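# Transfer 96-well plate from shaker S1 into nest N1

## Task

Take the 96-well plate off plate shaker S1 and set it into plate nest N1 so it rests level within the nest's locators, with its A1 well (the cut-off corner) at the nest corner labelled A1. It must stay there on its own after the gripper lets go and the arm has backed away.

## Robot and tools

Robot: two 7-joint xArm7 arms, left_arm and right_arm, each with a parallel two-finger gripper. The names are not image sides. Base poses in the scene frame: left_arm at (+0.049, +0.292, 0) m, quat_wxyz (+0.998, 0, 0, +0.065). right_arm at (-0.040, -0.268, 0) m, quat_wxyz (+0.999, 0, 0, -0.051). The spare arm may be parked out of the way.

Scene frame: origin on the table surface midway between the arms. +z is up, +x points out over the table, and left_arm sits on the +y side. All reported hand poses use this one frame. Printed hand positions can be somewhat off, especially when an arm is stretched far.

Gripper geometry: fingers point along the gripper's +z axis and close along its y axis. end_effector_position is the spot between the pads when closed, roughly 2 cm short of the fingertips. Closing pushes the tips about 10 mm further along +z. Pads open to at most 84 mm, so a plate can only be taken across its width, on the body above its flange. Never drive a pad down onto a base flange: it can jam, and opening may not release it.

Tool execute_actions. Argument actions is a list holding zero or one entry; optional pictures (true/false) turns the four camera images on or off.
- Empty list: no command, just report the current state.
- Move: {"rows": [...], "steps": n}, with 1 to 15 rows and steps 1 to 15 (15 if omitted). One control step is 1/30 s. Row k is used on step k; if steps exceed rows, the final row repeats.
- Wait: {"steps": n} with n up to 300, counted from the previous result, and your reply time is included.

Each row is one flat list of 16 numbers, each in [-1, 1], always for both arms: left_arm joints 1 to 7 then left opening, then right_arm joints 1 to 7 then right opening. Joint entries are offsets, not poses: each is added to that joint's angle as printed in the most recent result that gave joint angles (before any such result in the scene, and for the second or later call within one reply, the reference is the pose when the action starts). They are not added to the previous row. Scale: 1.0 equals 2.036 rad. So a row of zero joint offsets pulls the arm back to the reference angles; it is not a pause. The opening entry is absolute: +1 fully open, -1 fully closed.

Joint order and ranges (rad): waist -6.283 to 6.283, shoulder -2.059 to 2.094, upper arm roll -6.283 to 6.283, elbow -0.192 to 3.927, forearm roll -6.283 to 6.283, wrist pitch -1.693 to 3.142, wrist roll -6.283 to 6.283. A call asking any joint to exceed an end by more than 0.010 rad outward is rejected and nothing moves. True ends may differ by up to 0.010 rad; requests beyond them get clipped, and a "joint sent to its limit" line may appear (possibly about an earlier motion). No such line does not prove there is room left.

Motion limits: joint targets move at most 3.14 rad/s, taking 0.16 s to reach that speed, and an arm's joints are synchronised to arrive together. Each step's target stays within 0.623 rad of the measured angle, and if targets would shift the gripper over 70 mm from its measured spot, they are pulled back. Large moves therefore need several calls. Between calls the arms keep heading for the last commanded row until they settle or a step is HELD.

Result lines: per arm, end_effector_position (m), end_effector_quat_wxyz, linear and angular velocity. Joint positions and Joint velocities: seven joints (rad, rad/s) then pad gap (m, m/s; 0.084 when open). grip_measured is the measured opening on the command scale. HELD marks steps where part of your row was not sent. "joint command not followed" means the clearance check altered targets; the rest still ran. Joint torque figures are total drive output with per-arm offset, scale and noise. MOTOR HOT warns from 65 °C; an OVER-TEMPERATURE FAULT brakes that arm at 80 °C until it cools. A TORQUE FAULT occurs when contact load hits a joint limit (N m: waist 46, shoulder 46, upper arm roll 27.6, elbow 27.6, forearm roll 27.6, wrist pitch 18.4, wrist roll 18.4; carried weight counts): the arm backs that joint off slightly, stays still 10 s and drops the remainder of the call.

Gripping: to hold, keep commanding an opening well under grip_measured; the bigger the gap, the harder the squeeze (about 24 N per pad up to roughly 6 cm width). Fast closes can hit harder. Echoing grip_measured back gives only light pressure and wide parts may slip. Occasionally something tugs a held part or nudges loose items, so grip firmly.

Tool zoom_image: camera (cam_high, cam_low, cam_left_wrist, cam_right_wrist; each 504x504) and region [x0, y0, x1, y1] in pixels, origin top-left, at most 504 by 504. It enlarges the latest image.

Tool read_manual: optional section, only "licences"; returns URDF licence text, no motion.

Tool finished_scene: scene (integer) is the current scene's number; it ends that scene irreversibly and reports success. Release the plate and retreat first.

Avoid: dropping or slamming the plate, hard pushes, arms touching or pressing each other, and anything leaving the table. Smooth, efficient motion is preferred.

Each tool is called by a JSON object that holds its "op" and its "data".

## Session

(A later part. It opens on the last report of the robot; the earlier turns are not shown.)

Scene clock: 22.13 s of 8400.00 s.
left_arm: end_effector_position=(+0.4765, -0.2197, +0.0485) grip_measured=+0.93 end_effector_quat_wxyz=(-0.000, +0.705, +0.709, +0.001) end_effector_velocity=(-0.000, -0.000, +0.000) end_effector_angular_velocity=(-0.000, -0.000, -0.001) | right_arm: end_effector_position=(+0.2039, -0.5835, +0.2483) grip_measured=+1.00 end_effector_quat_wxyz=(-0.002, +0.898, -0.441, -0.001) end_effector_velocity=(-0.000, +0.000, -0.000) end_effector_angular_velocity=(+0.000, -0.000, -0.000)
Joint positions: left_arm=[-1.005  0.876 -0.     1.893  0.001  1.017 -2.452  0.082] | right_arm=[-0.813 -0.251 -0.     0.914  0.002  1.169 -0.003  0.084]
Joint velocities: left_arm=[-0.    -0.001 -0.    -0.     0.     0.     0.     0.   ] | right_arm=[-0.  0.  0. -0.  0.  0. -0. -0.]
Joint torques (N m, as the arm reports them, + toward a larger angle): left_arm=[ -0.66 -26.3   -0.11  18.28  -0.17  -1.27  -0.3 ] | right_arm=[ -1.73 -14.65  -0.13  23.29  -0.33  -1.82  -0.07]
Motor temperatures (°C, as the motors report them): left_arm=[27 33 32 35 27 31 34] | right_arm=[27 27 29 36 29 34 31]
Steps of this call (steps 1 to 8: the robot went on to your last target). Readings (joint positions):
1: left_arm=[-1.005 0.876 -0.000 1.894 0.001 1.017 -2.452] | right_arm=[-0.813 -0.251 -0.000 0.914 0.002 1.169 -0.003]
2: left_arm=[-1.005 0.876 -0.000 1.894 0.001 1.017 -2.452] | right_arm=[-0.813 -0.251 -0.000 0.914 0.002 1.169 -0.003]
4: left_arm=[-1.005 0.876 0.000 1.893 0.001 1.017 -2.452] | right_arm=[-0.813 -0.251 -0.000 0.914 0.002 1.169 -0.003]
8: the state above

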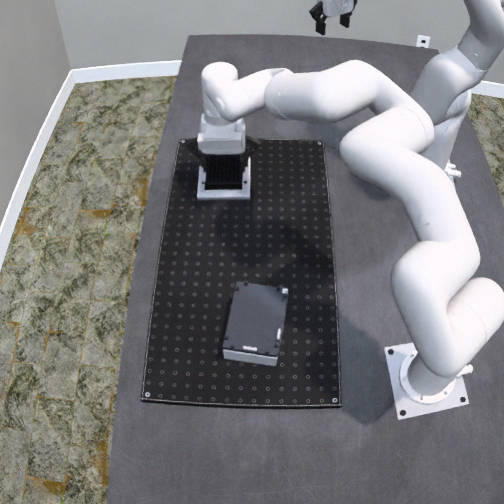

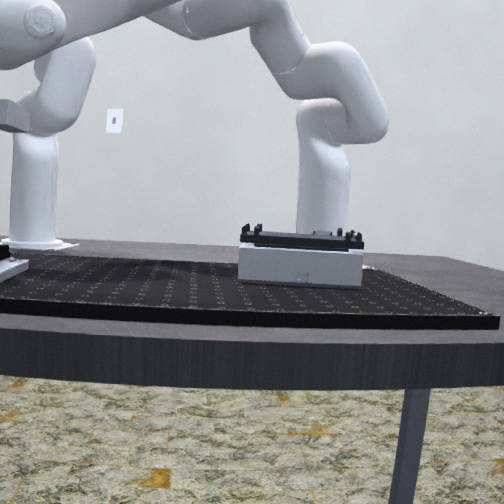

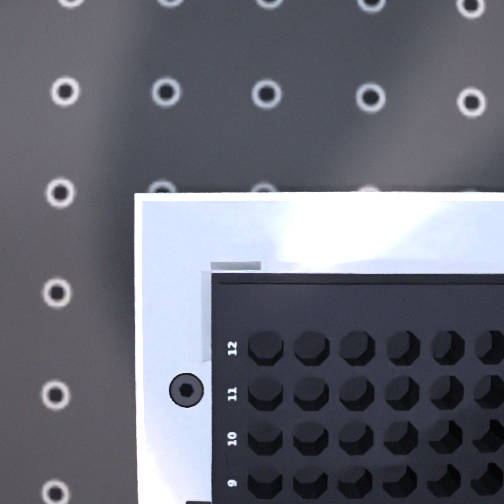

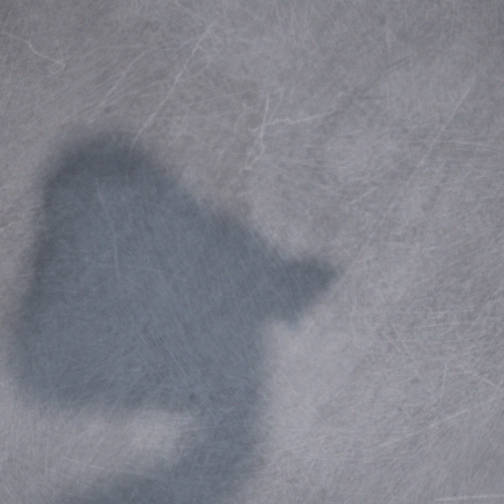

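{"op": "execute_actions", "data": {"actions": [{"rows": [[-0.0003,0.0057,0,-0.0017,0,-0.0074,-0.0003,-0.4,0,0,0,0,0,0,0,1]], "steps": 15}], "pictures": false}}

{"op": "execute_actions", "data": {"actions": [{"steps": 6}]}}

Scene clock: 23.17 s of 8400.00 s.
left_arm: end_effector_position=(+0.4767, -0.2206, +0.0421) grip_measured=+0.94 end_effector_quat_wxyz=(+0.001, +0.705, +0.709, +0.000) end_effector_velocity=(-0.001, -0.001, -0.006) end_effector_angular_velocity=(-0.000, +0.002, -0.003) | right_arm: end_effector_position=(+0.2039, -0.5835, +0.2483) grip_measured=+1.00 end_effector_quat_wxyz=(-0.002, +0.898, -0.441, -0.001) end_effector_velocity=(-0.001, -0.000, +0.000) end_effector_angular_velocity=(-0.001, +0.001, -0.001)
Joint positions: left_arm=[-1.006  0.886 -0.     1.891  0.001  1.002 -2.453  0.082] | right_arm=[-0.813 -0.251 -0.     0.914  0.002  1.169 -0.003  0.084]
Joint velocities: left_arm=[-0.001  0.009 -0.002 -0.     0.    -0.009  0.001  0.002] | right_arm=[-0.002  0.     0.     0.    -0.001  0.     0.    -0.   ]
Joint torques (N m, as the arm reports them, + toward a larger angle): left_arm=[ -0.84 -19.15  -0.62  13.69   0.01  -2.32   0.03] | right_arm=[ -1.42 -14.05  -0.22  22.42  -0.29  -1.58  -0.37]
Motor temperatures (°C, as the motors report them): left_arm=[27 33 32 35 27 31 34] | right_arm=[27 27 29 37 29 34 31]
Steps of this call (steps 1 to 15: the robot went on to your last target; step 16: nothing new was sent; steps 17 to 31: all 15 steps of this action). Readings (joint positions):
17: left_arm=[-1.005 0.877 -0.000 1.893 0.001 1.017 -2.452] | right_arm=[-0.813 -0.251 -0.000 0.914 0.002 1.169 -0.003]
18: left_arm=[-1.005 0.879 0.000 1.893 0.001 1.013 -2.453] | right_arm=[-0.813 -0.251 -0.000 0.914 0.002 1.169 -0.003]
20: left_arm=[-1.005 0.884 0.000 1.892 0.001 1.007 -2.453] | right_arm=[-0.813 -0.251 -0.000 0.914 0.002 1.169 -0.003]
24: left_arm=[-1.005 0.884 0.000 1.892 0.001 1.006 -2.453] | right_arm=[-0.813 -0.251 -0.000 0.914 0.002 1.169 -0.003]
31: the state above

Scene clock: 23.37 s of 8400.00 s.
left_arm: end_effector_position=(+0.4766, -0.2206, +0.0417) grip_measured=+0.94 end_effector_quat_wxyz=(+0.001, +0.705, +0.709, +0.000) end_effector_velocity=(+0.000, +0.000, +0.000) end_effector_angular_velocity=(+0.001, -0.000, +0.001) | right_arm: end_effector_position=(+0.2039, -0.5835, +0.2483) grip_measured=+1.00 end_effector_quat_wxyz=(-0.002, +0.898, -0.441, -0.001) end_effector_velocity=(-0.000, -0.000, +0.000) end_effector_angular_velocity=(-0.001, +0.000, -0.001)
Joint positions: left_arm=[-1.006  0.887 -0.     1.891  0.001  1.002 -2.453  0.082] | right_arm=[-0.813 -0.251 -0.     0.914  0.002  1.169 -0.003  0.084]
Joint velocities: left_arm=[ 0.    -0.001  0.    -0.     0.     0.001 -0.     0.   ] | right_arm=[-0.001  0.    -0.     0.    -0.001 -0.     0.     0.   ]
Joint torques (N m, as the arm reports them, + toward a larger angle): left_arm=[ -0.94 -17.96  -0.19  12.88   0.09  -2.14  -0.05] | right_arm=[ -1.97 -14.15   0.11  22.64  -1.    -1.41  -0.58]
Motor temperatures (°C, as the motors report them): left_arm=[27 33 32 35 27 31 34] | right_arm=[27 27 29 37 29 34 31]
Steps of this call (steps 1 to 6: the robot went on to your last target). Readings (joint positions):
1: left_arm=[-1.006 0.886 -0.000 1.891 0.001 1.002 -2.453] | right_arm=[-0.813 -0.251 -0.000 0.914 0.002 1.169 -0.003]
2: left_arm=[-1.006 0.887 -0.000 1.891 0.001 1.002 -2.453] | right_arm=[-0.813 -0.251 -0.000 0.914 0.002 1.169 -0.003]
4: left_arm=[-1.006 0.887 -0.000 1.891 0.001 1.002 -2.453] | right_arm=[-0.813 -0.251 -0.000 0.914 0.002 1.169 -0.003]
6: the state above

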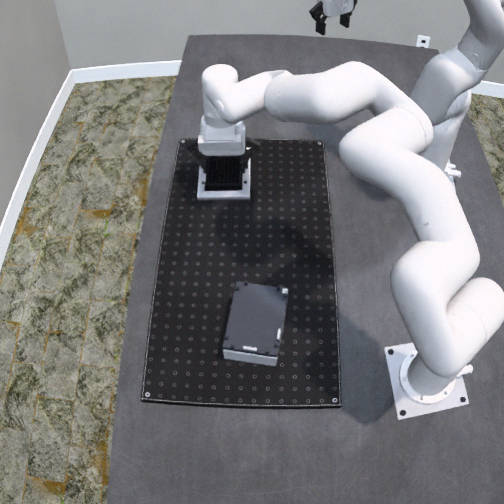

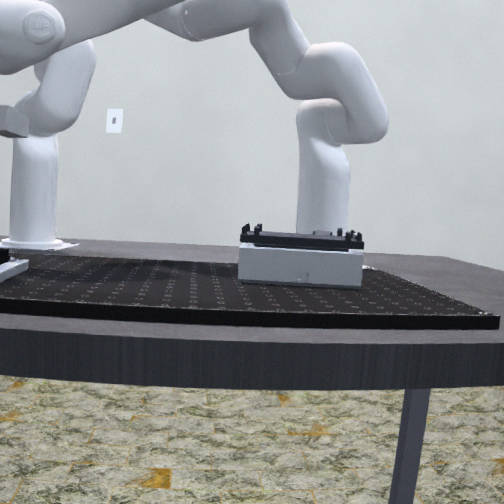

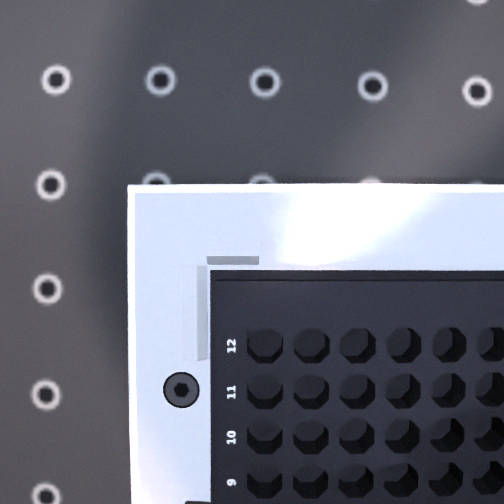

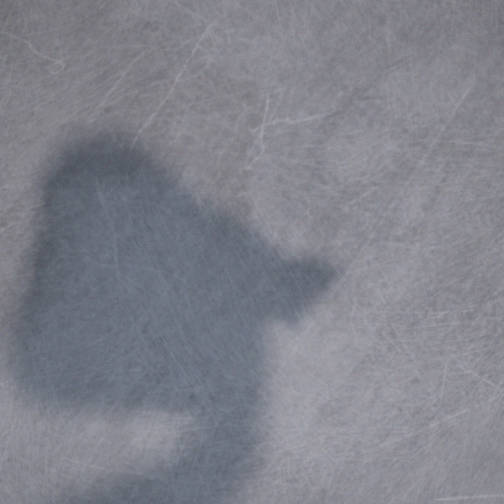

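{"op": "execute_actions", "data": {"actions": [{"rows": [[0,-0.001,0,0,0,0.001,0,1,0,0,0,0,0,0,0,1]], "steps": 10}], "pictures": false}}

{"op": "execute_actions", "data": {"actions": [{"rows": [[0,-0.07,0,0.02,0,0.09,0,1,0,0,0,0,0,0,0,1]], "steps": 15}], "pictures": false}}

{"op": "execute_actions", "data": {"actions": [{"rows": [[0.25,-0.3,0,-0.3,0,0,0,1,0,0,0,0,0,0,0,1]], "steps": 15}], "pictures": false}}

{"op": "execute_actions", "data": {"actions": [{"steps": 15}]}}

{"op": "zoom_image", "data": {"camera": "cam_high", "region": [170, 130, 280, 210]}}

Scene clock: 24.63 s of 8400.00 s.
left_arm: end_effector_position=(+0.4758, -0.2197, +0.0405) grip_measured=+1.00 end_effector_quat_wxyz=(-0.001, +0.705, +0.709, +0.001) end_effector_velocity=(+0.000, -0.000, +0.002) end_effector_angular_velocity=(-0.002, +0.000, +0.003) | right_arm: end_effector_position=(+0.2039, -0.5835, +0.2483) grip_measured=+1.00 end_effector_quat_wxyz=(-0.002, +0.898, -0.441, -0.001) end_effector_velocity=(-0.000, -0.000, +0.000) end_effector_angular_velocity=(-0.000, +0.000, +0.000)
Joint positions: left_arm=[-1.006  0.887 -0.     1.889  0.001  1.003 -2.453  0.084] | right_arm=[-0.813 -0.251 -0.     0.914  0.002  1.169 -0.003  0.084]
Joint velocities: left_arm=[ 0.001 -0.003 -0.     0.002 -0.001  0.004 -0.002  0.   ] | right_arm=[-0.001 -0.     0.    -0.    -0.     0.    -0.     0.   ]
Joint torques (N m, as the arm reports them, + toward a larger angle): left_arm=[ -0.26 -22.69   0.11  13.72  -0.26  -0.28  -0.42] | right_arm=[ -1.4  -14.65   0.07  22.89  -0.34  -1.79  -0.52]
Motor temperatures (°C, as the motors report them): left_arm=[27 33 32 35 27 31 34] | right_arm=[27 27 29 37 29 34 31]
Steps of this call (steps 1 to 15: the robot went on to your last target; steps 16 to 28: nothing new was sent; steps 29 to 38: all 10 steps of this action). Readings (joint positions):
29: left_arm=[-1.006 0.888 -0.000 1.891 0.001 1.002 -2.453] | right_arm=[-0.813 -0.251 -0.000 0.914 0.002 1.169 -0.003]
30: left_arm=[-1.006 0.887 0.000 1.890 0.001 1.002 -2.453] | right_arm=[-0.813 -0.251 -0.000 0.914 0.002 1.169 -0.003]
32: left_arm=[-1.005 0.888 0.000 1.889 0.001 1.002 -2.453] | right_arm=[-0.813 -0.251 -0.000 0.914 0.002 1.169 -0.003]
36: left_arm=[-1.006 0.888 -0.000 1.889 0.002 1.003 -2.453] | right_arm=[-0.813 -0.251 -0.000 0.914 0.002 1.169 -0.003]
38: the state above

Scene clock: 25.13 s of 8400.00 s.
left_arm: end_effector_position=(+0.4702, -0.2128, +0.1337) grip_measured=+1.00 end_effector_quat_wxyz=(-0.005, +0.705, +0.709, +0.001) end_effector_velocity=(+0.002, +0.000, +0.002) end_effector_angular_velocity=(-0.000, -0.002, +0.003) | right_arm: end_effector_position=(+0.2039, -0.5835, +0.2483) grip_measured=+1.00 end_effector_quat_wxyz=(-0.002, +0.898, -0.441, -0.001) end_effector_velocity=(+0.001, +0.000, +0.000) end_effector_angular_velocity=(+0.000, -0.001, +0.001)
Joint positions: left_arm=[-1.006  0.749 -0.     1.926  0.001  1.187 -2.453  0.084] | right_arm=[-0.813 -0.251 -0.     0.914  0.002  1.169 -0.003  0.084]
Joint velocities: left_arm=[ 0.001  0.001  0.002  0.007  0.     0.005 -0.     0.   ] | right_arm=[ 0.001  0.     0.     0.     0.001 -0.    -0.     0.   ]
Joint torques (N m, as the arm reports them, + toward a larger angle): left_arm=[ -0.87 -26.95  -0.09  20.09  -0.06  -1.47  -0.27] | right_arm=[ -2.07 -14.71   0.33  22.31  -0.43  -1.61  -0.19]
Motor temperatures (°C, as the motors report them): left_arm=[27 33 32 35 27 31 34] | right_arm=[27 27 29 37 29 34 31]
Steps of this call (steps 1 to 15: all 15 steps of this action). Readings (joint positions):
1: left_arm=[-1.006 0.887 -0.000 1.889 0.001 1.004 -2.453] | right_arm=[-0.813 -0.251 -0.000 0.914 0.002 1.169 -0.003]
2: left_arm=[-1.006 0.883 0.000 1.889 0.002 1.013 -2.453] | right_arm=[-0.813 -0.251 -0.000 0.914 0.002 1.169 -0.003]
4: left_arm=[-1.005 0.849 0.002 1.894 0.002 1.068 -2.453] | right_arm=[-0.813 -0.251 -0.000 0.914 0.002 1.169 -0.003]
8: left_arm=[-1.006 0.758 -0.001 1.930 0.001 1.164 -2.453] | right_arm=[-0.813 -0.251 -0.000 0.914 0.002 1.169 -0.003]
15: the state above

Scene clock: 25.63 s of 8400.00 s.
left_arm: end_effector_position=(+0.5364, -0.0193, +0.2076) grip_measured=+1.00 end_effector_quat_wxyz=(-0.004, +0.588, +0.809, +0.001) end_effector_velocity=(+0.039, +0.472, +0.138) end_effector_angular_velocity=(-0.001, +0.003, +0.725) | right_arm: end_effector_position=(+0.2039, -0.5835, +0.2483) grip_measured=+1.00 end_effector_quat_wxyz=(-0.002, +0.898, -0.441, -0.001) end_effector_velocity=(-0.001, -0.001, +0.000) end_effector_angular_velocity=(-0.001, +0.000, -0.001)
Joint positions: left_arm=[-0.7    0.383  0.001  1.561  0.002  1.187 -2.453  0.084] | right_arm=[-0.813 -0.251 -0.     0.914  0.002  1.169 -0.003  0.084]
Joint velocities: left_arm=[ 0.727 -0.874 -0.003 -0.876 -0.     0.001  0.    -0.   ] | right_arm=[-0.001 -0.    -0.     0.    -0.001  0.     0.    -0.   ]
Joint torques (N m, as the arm reports them, + toward a larger angle): left_arm=[ -1.11 -21.38  -0.24  17.6   -0.2   -1.11  -0.31] | right_arm=[ -1.28 -14.62   0.4   22.42  -0.21  -1.49  -0.34]
Motor temperatures (°C, as the motors report them): left_arm=[27 33 32 35 27 31 34] | right_arm=[27 27 29 37 29 34 31]
Steps of this call (steps 1 to 15: all 15 steps of this action). Readings (joint positions):
1: left_arm=[-1.005 0.748 -0.000 1.925 0.001 1.187 -2.453] | right_arm=[-0.813 -0.251 -0.000 0.914 0.002 1.169 -0.003]
2: left_arm=[-1.001 0.741 -0.002 1.918 0.001 1.187 -2.453] | right_arm=[-0.813 -0.251 -0.000 0.914 0.002 1.169 -0.003]
4: left_arm=[-0.966 0.695 -0.009 1.866 0.001 1.187 -2.453] | right_arm=[-0.813 -0.251 -0.000 0.914 0.002 1.169 -0.003]
8: left_arm=[-0.866 0.582 0.001 1.760 0.002 1.186 -2.453] | right_arm=[-0.813 -0.251 -0.000 0.914 0.002 1.169 -0.003]
15: the state above

Scene clock: 26.13 s of 8400.00 s.
left_arm: end_effector_position=(+0.5256, +0.1053, +0.2367) grip_measured=+1.00 end_effector_quat_wxyz=(-0.006, +0.507, +0.862, -0.001) end_effector_velocity=(+0.003, +0.010, +0.001) end_effector_angular_velocity=(+0.001, -0.003, +0.020) | right_arm: end_effector_position=(+0.2039, -0.5835, +0.2483) grip_measured=+1.00 end_effector_quat_wxyz=(-0.002, +0.898, -0.441, -0.001) end_effector_velocity=(+0.000, -0.000, +0.000) end_effector_angular_velocity=(-0.000, +0.000, -0.000)
Joint positions: left_arm=[-0.5    0.14  -0.004  1.315  0.001  1.187 -2.453  0.084] | right_arm=[-0.813 -0.251 -0.     0.914  0.002  1.169 -0.003  0.084]
Joint velocities: left_arm=[ 0.009 -0.007  0.012 -0.005  0.001 -0.001 -0.001  0.   ] | right_arm=[ 0.  0. -0.  0. -0. -0.  0.  0.]
Joint torques (N m, as the arm reports them, + toward a larger angle): left_arm=[  0.62 -17.19   1.39  18.78  -0.01  -1.14  -0.25] | right_arm=[ -1.19 -14.36  -0.27  22.46  -0.37  -1.63  -0.45]
Motor temperatures (°C, as the motors report them): left_arm=[27 33 32 35 27 31 34] | right_arm=[27 27 29 37 29 34 31]
Steps of this call (steps 1 to 15: the robot went on to your last target). Readings (joint positions):
1: left_arm=[-0.676 0.354 0.001 1.532 0.001 1.187 -2.453] | right_arm=[-0.813 -0.251 -0.000 0.914 0.002 1.169 -0.003]
2: left_arm=[-0.651 0.324 0.001 1.502 0.001 1.187 -2.453] | right_arm=[-0.813 -0.251 -0.000 0.914 0.002 1.169 -0.003]
4: left_arm=[-0.601 0.264 0.001 1.442 0.001 1.187 -2.453] | right_arm=[-0.813 -0.251 -0.000 0.914 0.002 1.169 -0.003]
8: left_arm=[-0.514 0.160 0.004 1.339 0.002 1.187 -2.453] | right_arm=[-0.813 -0.251 -0.000 0.914 0.002 1.169 -0.003]
15: the state above

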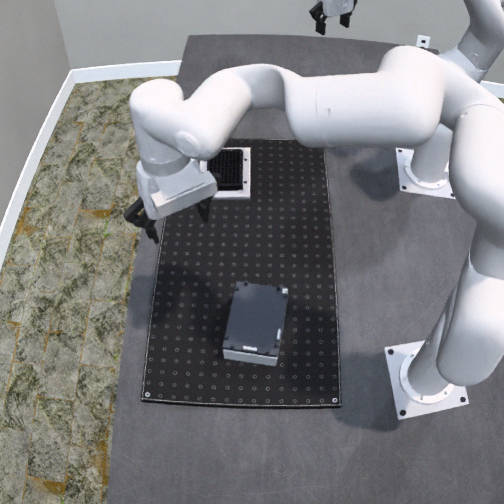

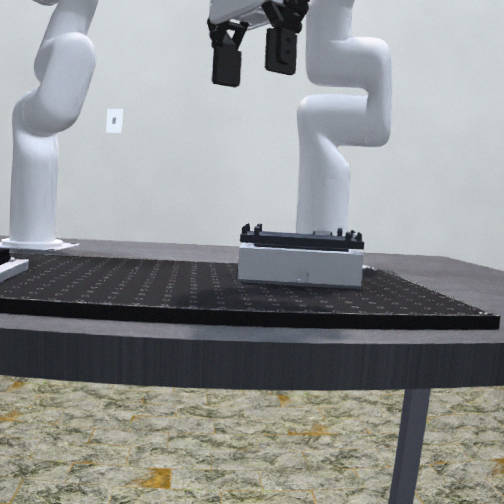

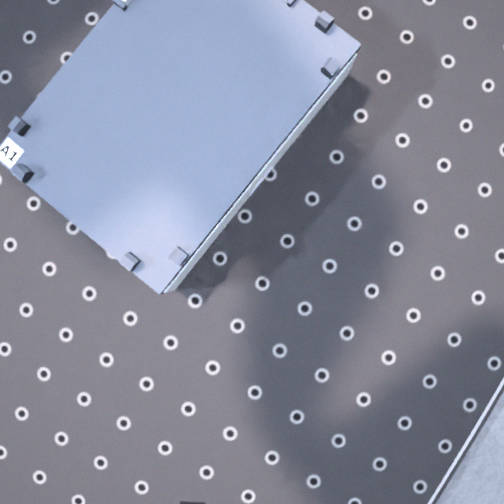

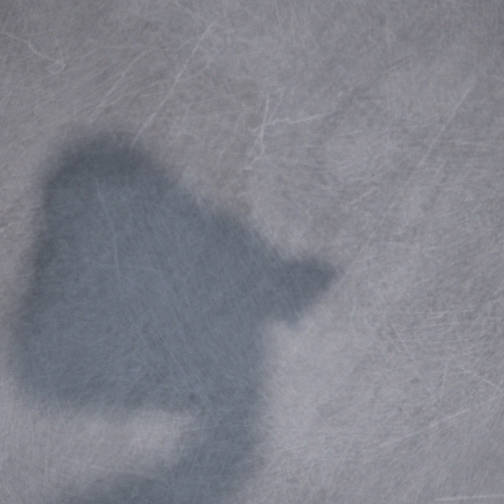

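Region (170, 130, 280, 210) of cam_high's 504x504 image, scaled by 4.582, with more detail than that image has; it fills the top 367 rows of this view, and the rest is white.

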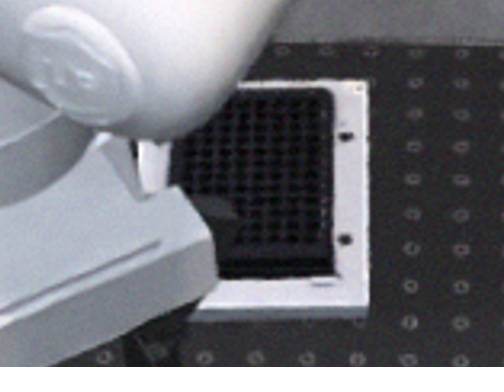

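Verify with the right arm's camera (return to its start pose).

{"op": "execute_actions", "data": {"actions": [{"rows": [[0.15,0,0,0,0,0,0,1,0.43,0.05,0,0.05,0,0,0,1]], "steps": 15}], "pictures": false}}

{"op": "execute_actions", "data": {"actions": [{"steps": 20}]}}

Scene clock: 27.03 s of 8400.00 s.
left_arm: end_effector_position=(+0.5596, +0.2576, +0.2367) grip_measured=+1.00 end_effector_quat_wxyz=(-0.006, +0.370, +0.929, -0.001) end_effector_velocity=(-0.003, -0.060, +0.001) end_effector_angular_velocity=(-0.022, -0.002, -0.110) | right_arm: end_effector_position=(+0.3405, -0.4393, +0.2490) grip_measured=+1.00 end_effector_quat_wxyz=(-0.001, +0.978, -0.210, -0.002) end_effector_velocity=(+0.223, +0.412, +0.000) end_effector_angular_velocity=(+0.001, -0.000, +1.120)
Joint positions: left_arm=[-0.196  0.14  -0.002  1.315  0.001  1.187 -2.453  0.084] | right_arm=[-0.324 -0.189  0.001  0.976  0.003  1.169 -0.003  0.084]
Joint velocities: left_arm=[-0.007 -0.002 -0.108  0.001 -0.007 -0.001 -0.001 -0.   ] | right_arm=[ 1.124  0.115 -0.003  0.115  0.     0.001  0.001 -0.   ]
Joint torques (N m, as the arm reports them, + toward a larger angle): left_arm=[ -2.   -17.09  -0.31  18.6   -0.02  -1.23  -0.4 ] | right_arm=[ -2.07 -16.81   0.64  22.67  -0.4   -1.75  -0.33]
Motor temperatures (°C, as the motors report them): left_arm=[27 33 32 35 27 31 34] | right_arm=[27 27 29 37 29 34 31]
Steps of this call (steps 1 to 12: the robot went on to your last target; steps 13 to 27: all 15 steps of this action). Readings (joint positions):
13: left_arm=[-0.496 0.138 -0.000 1.315 0.001 1.187 -2.453] | right_arm=[-0.812 -0.251 -0.000 0.914 0.002 1.169 -0.003]
14: left_arm=[-0.490 0.138 -0.003 1.315 0.001 1.187 -2.453] | right_arm=[-0.805 -0.250 -0.002 0.915 0.002 1.169 -0.003]
16: left_arm=[-0.440 0.139 -0.012 1.315 0.001 1.187 -2.453] | right_arm=[-0.750 -0.241 -0.009 0.925 0.002 1.169 -0.003]
20: left_arm=[-0.306 0.140 0.001 1.315 0.001 1.187 -2.453] | right_arm=[-0.589 -0.217 0.001 0.948 0.003 1.169 -0.003]
27: the state above

Scene clock: 27.70 s of 8400.00 s.
left_arm: end_effector_position=(+0.5596, +0.2572, +0.2367) grip_measured=+1.00 end_effector_quat_wxyz=(-0.006, +0.370, +0.929, -0.002) end_effector_velocity=(-0.000, +0.000, +0.000) end_effector_angular_velocity=(-0.000, -0.000, +0.000) | right_arm: end_effector_position=(+0.3887, -0.2858, +0.2490) grip_measured=+1.00 end_effector_quat_wxyz=(-0.001, +1.000, -0.020, -0.002) end_effector_velocity=(+0.001, +0.011, -0.001) end_effector_angular_velocity=(-0.001, +0.001, +0.024)
Joint positions: left_arm=[-0.194  0.14  -0.004  1.315  0.001  1.187 -2.453  0.084] | right_arm=[ 0.061 -0.15  -0.002  1.016  0.002  1.169 -0.003  0.084]
Joint velocities: left_arm=[ 0.001 -0.001 -0.001 -0.    -0.     0.    -0.     0.   ] | right_arm=[ 0.009  0.002  0.015  0.     0.001 -0.    -0.    -0.   ]
Joint torques (N m, as the arm reports them, + toward a larger angle): left_arm=[ -0.69 -17.15   0.29  18.45  -0.09  -1.3   -0.21] | right_arm=[ -1.65 -16.83  -0.14  23.23  -0.68  -1.69  -0.48]
Motor temperatures (°C, as the motors report them): left_arm=[27 33 32 35 27 31 34] | right_arm=[27 27 29 37 29 34 31]
Steps of this call (steps 1 to 20: the robot went on to your last target). Readings (joint positions):
1: left_arm=[-0.197 0.140 -0.005 1.315 0.001 1.187 -2.453] | right_arm=[-0.286 -0.185 0.001 0.980 0.003 1.169 -0.003]
2: left_arm=[-0.197 0.140 -0.007 1.315 0.001 1.187 -2.453] | right_arm=[-0.248 -0.181 0.001 0.984 0.003 1.169 -0.003]
4: left_arm=[-0.197 0.140 -0.008 1.315 0.001 1.187 -2.453] | right_arm=[-0.174 -0.174 0.001 0.992 0.003 1.169 -0.003]
8: left_arm=[-0.195 0.140 -0.005 1.315 0.001 1.187 -2.453] | right_arm=[-0.026 -0.159 0.000 1.007 0.002 1.169 -0.003]
20: the state above

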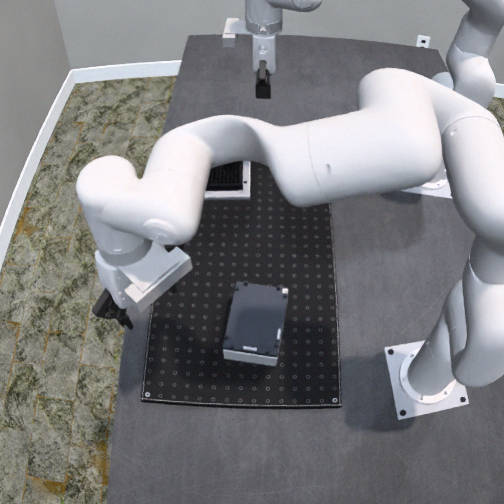

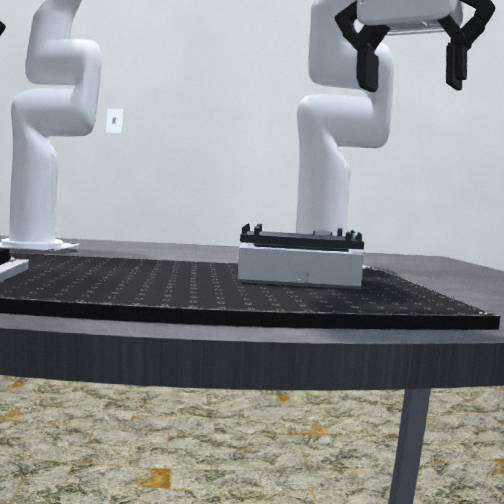

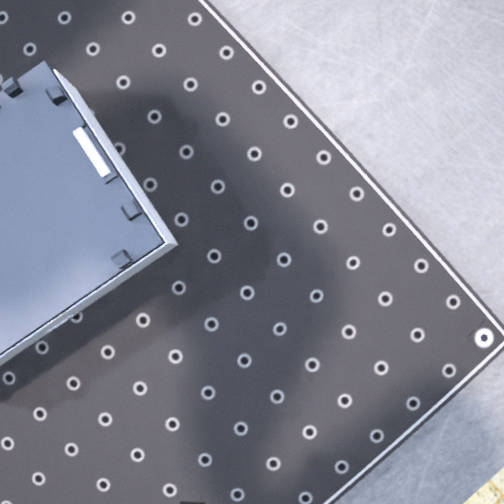

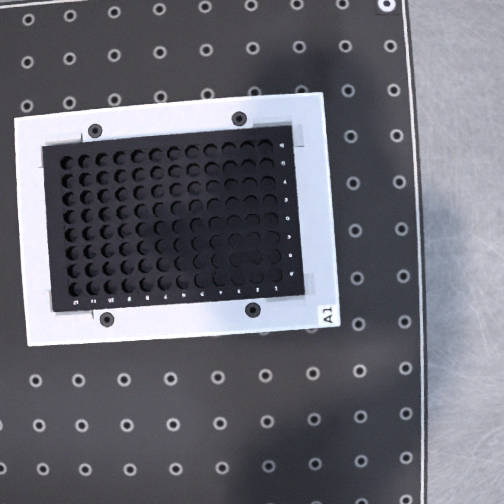

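Looks seated.

{"op": "finished_scene", "data": {"scene": 1}}

The scene is finished: the task was done.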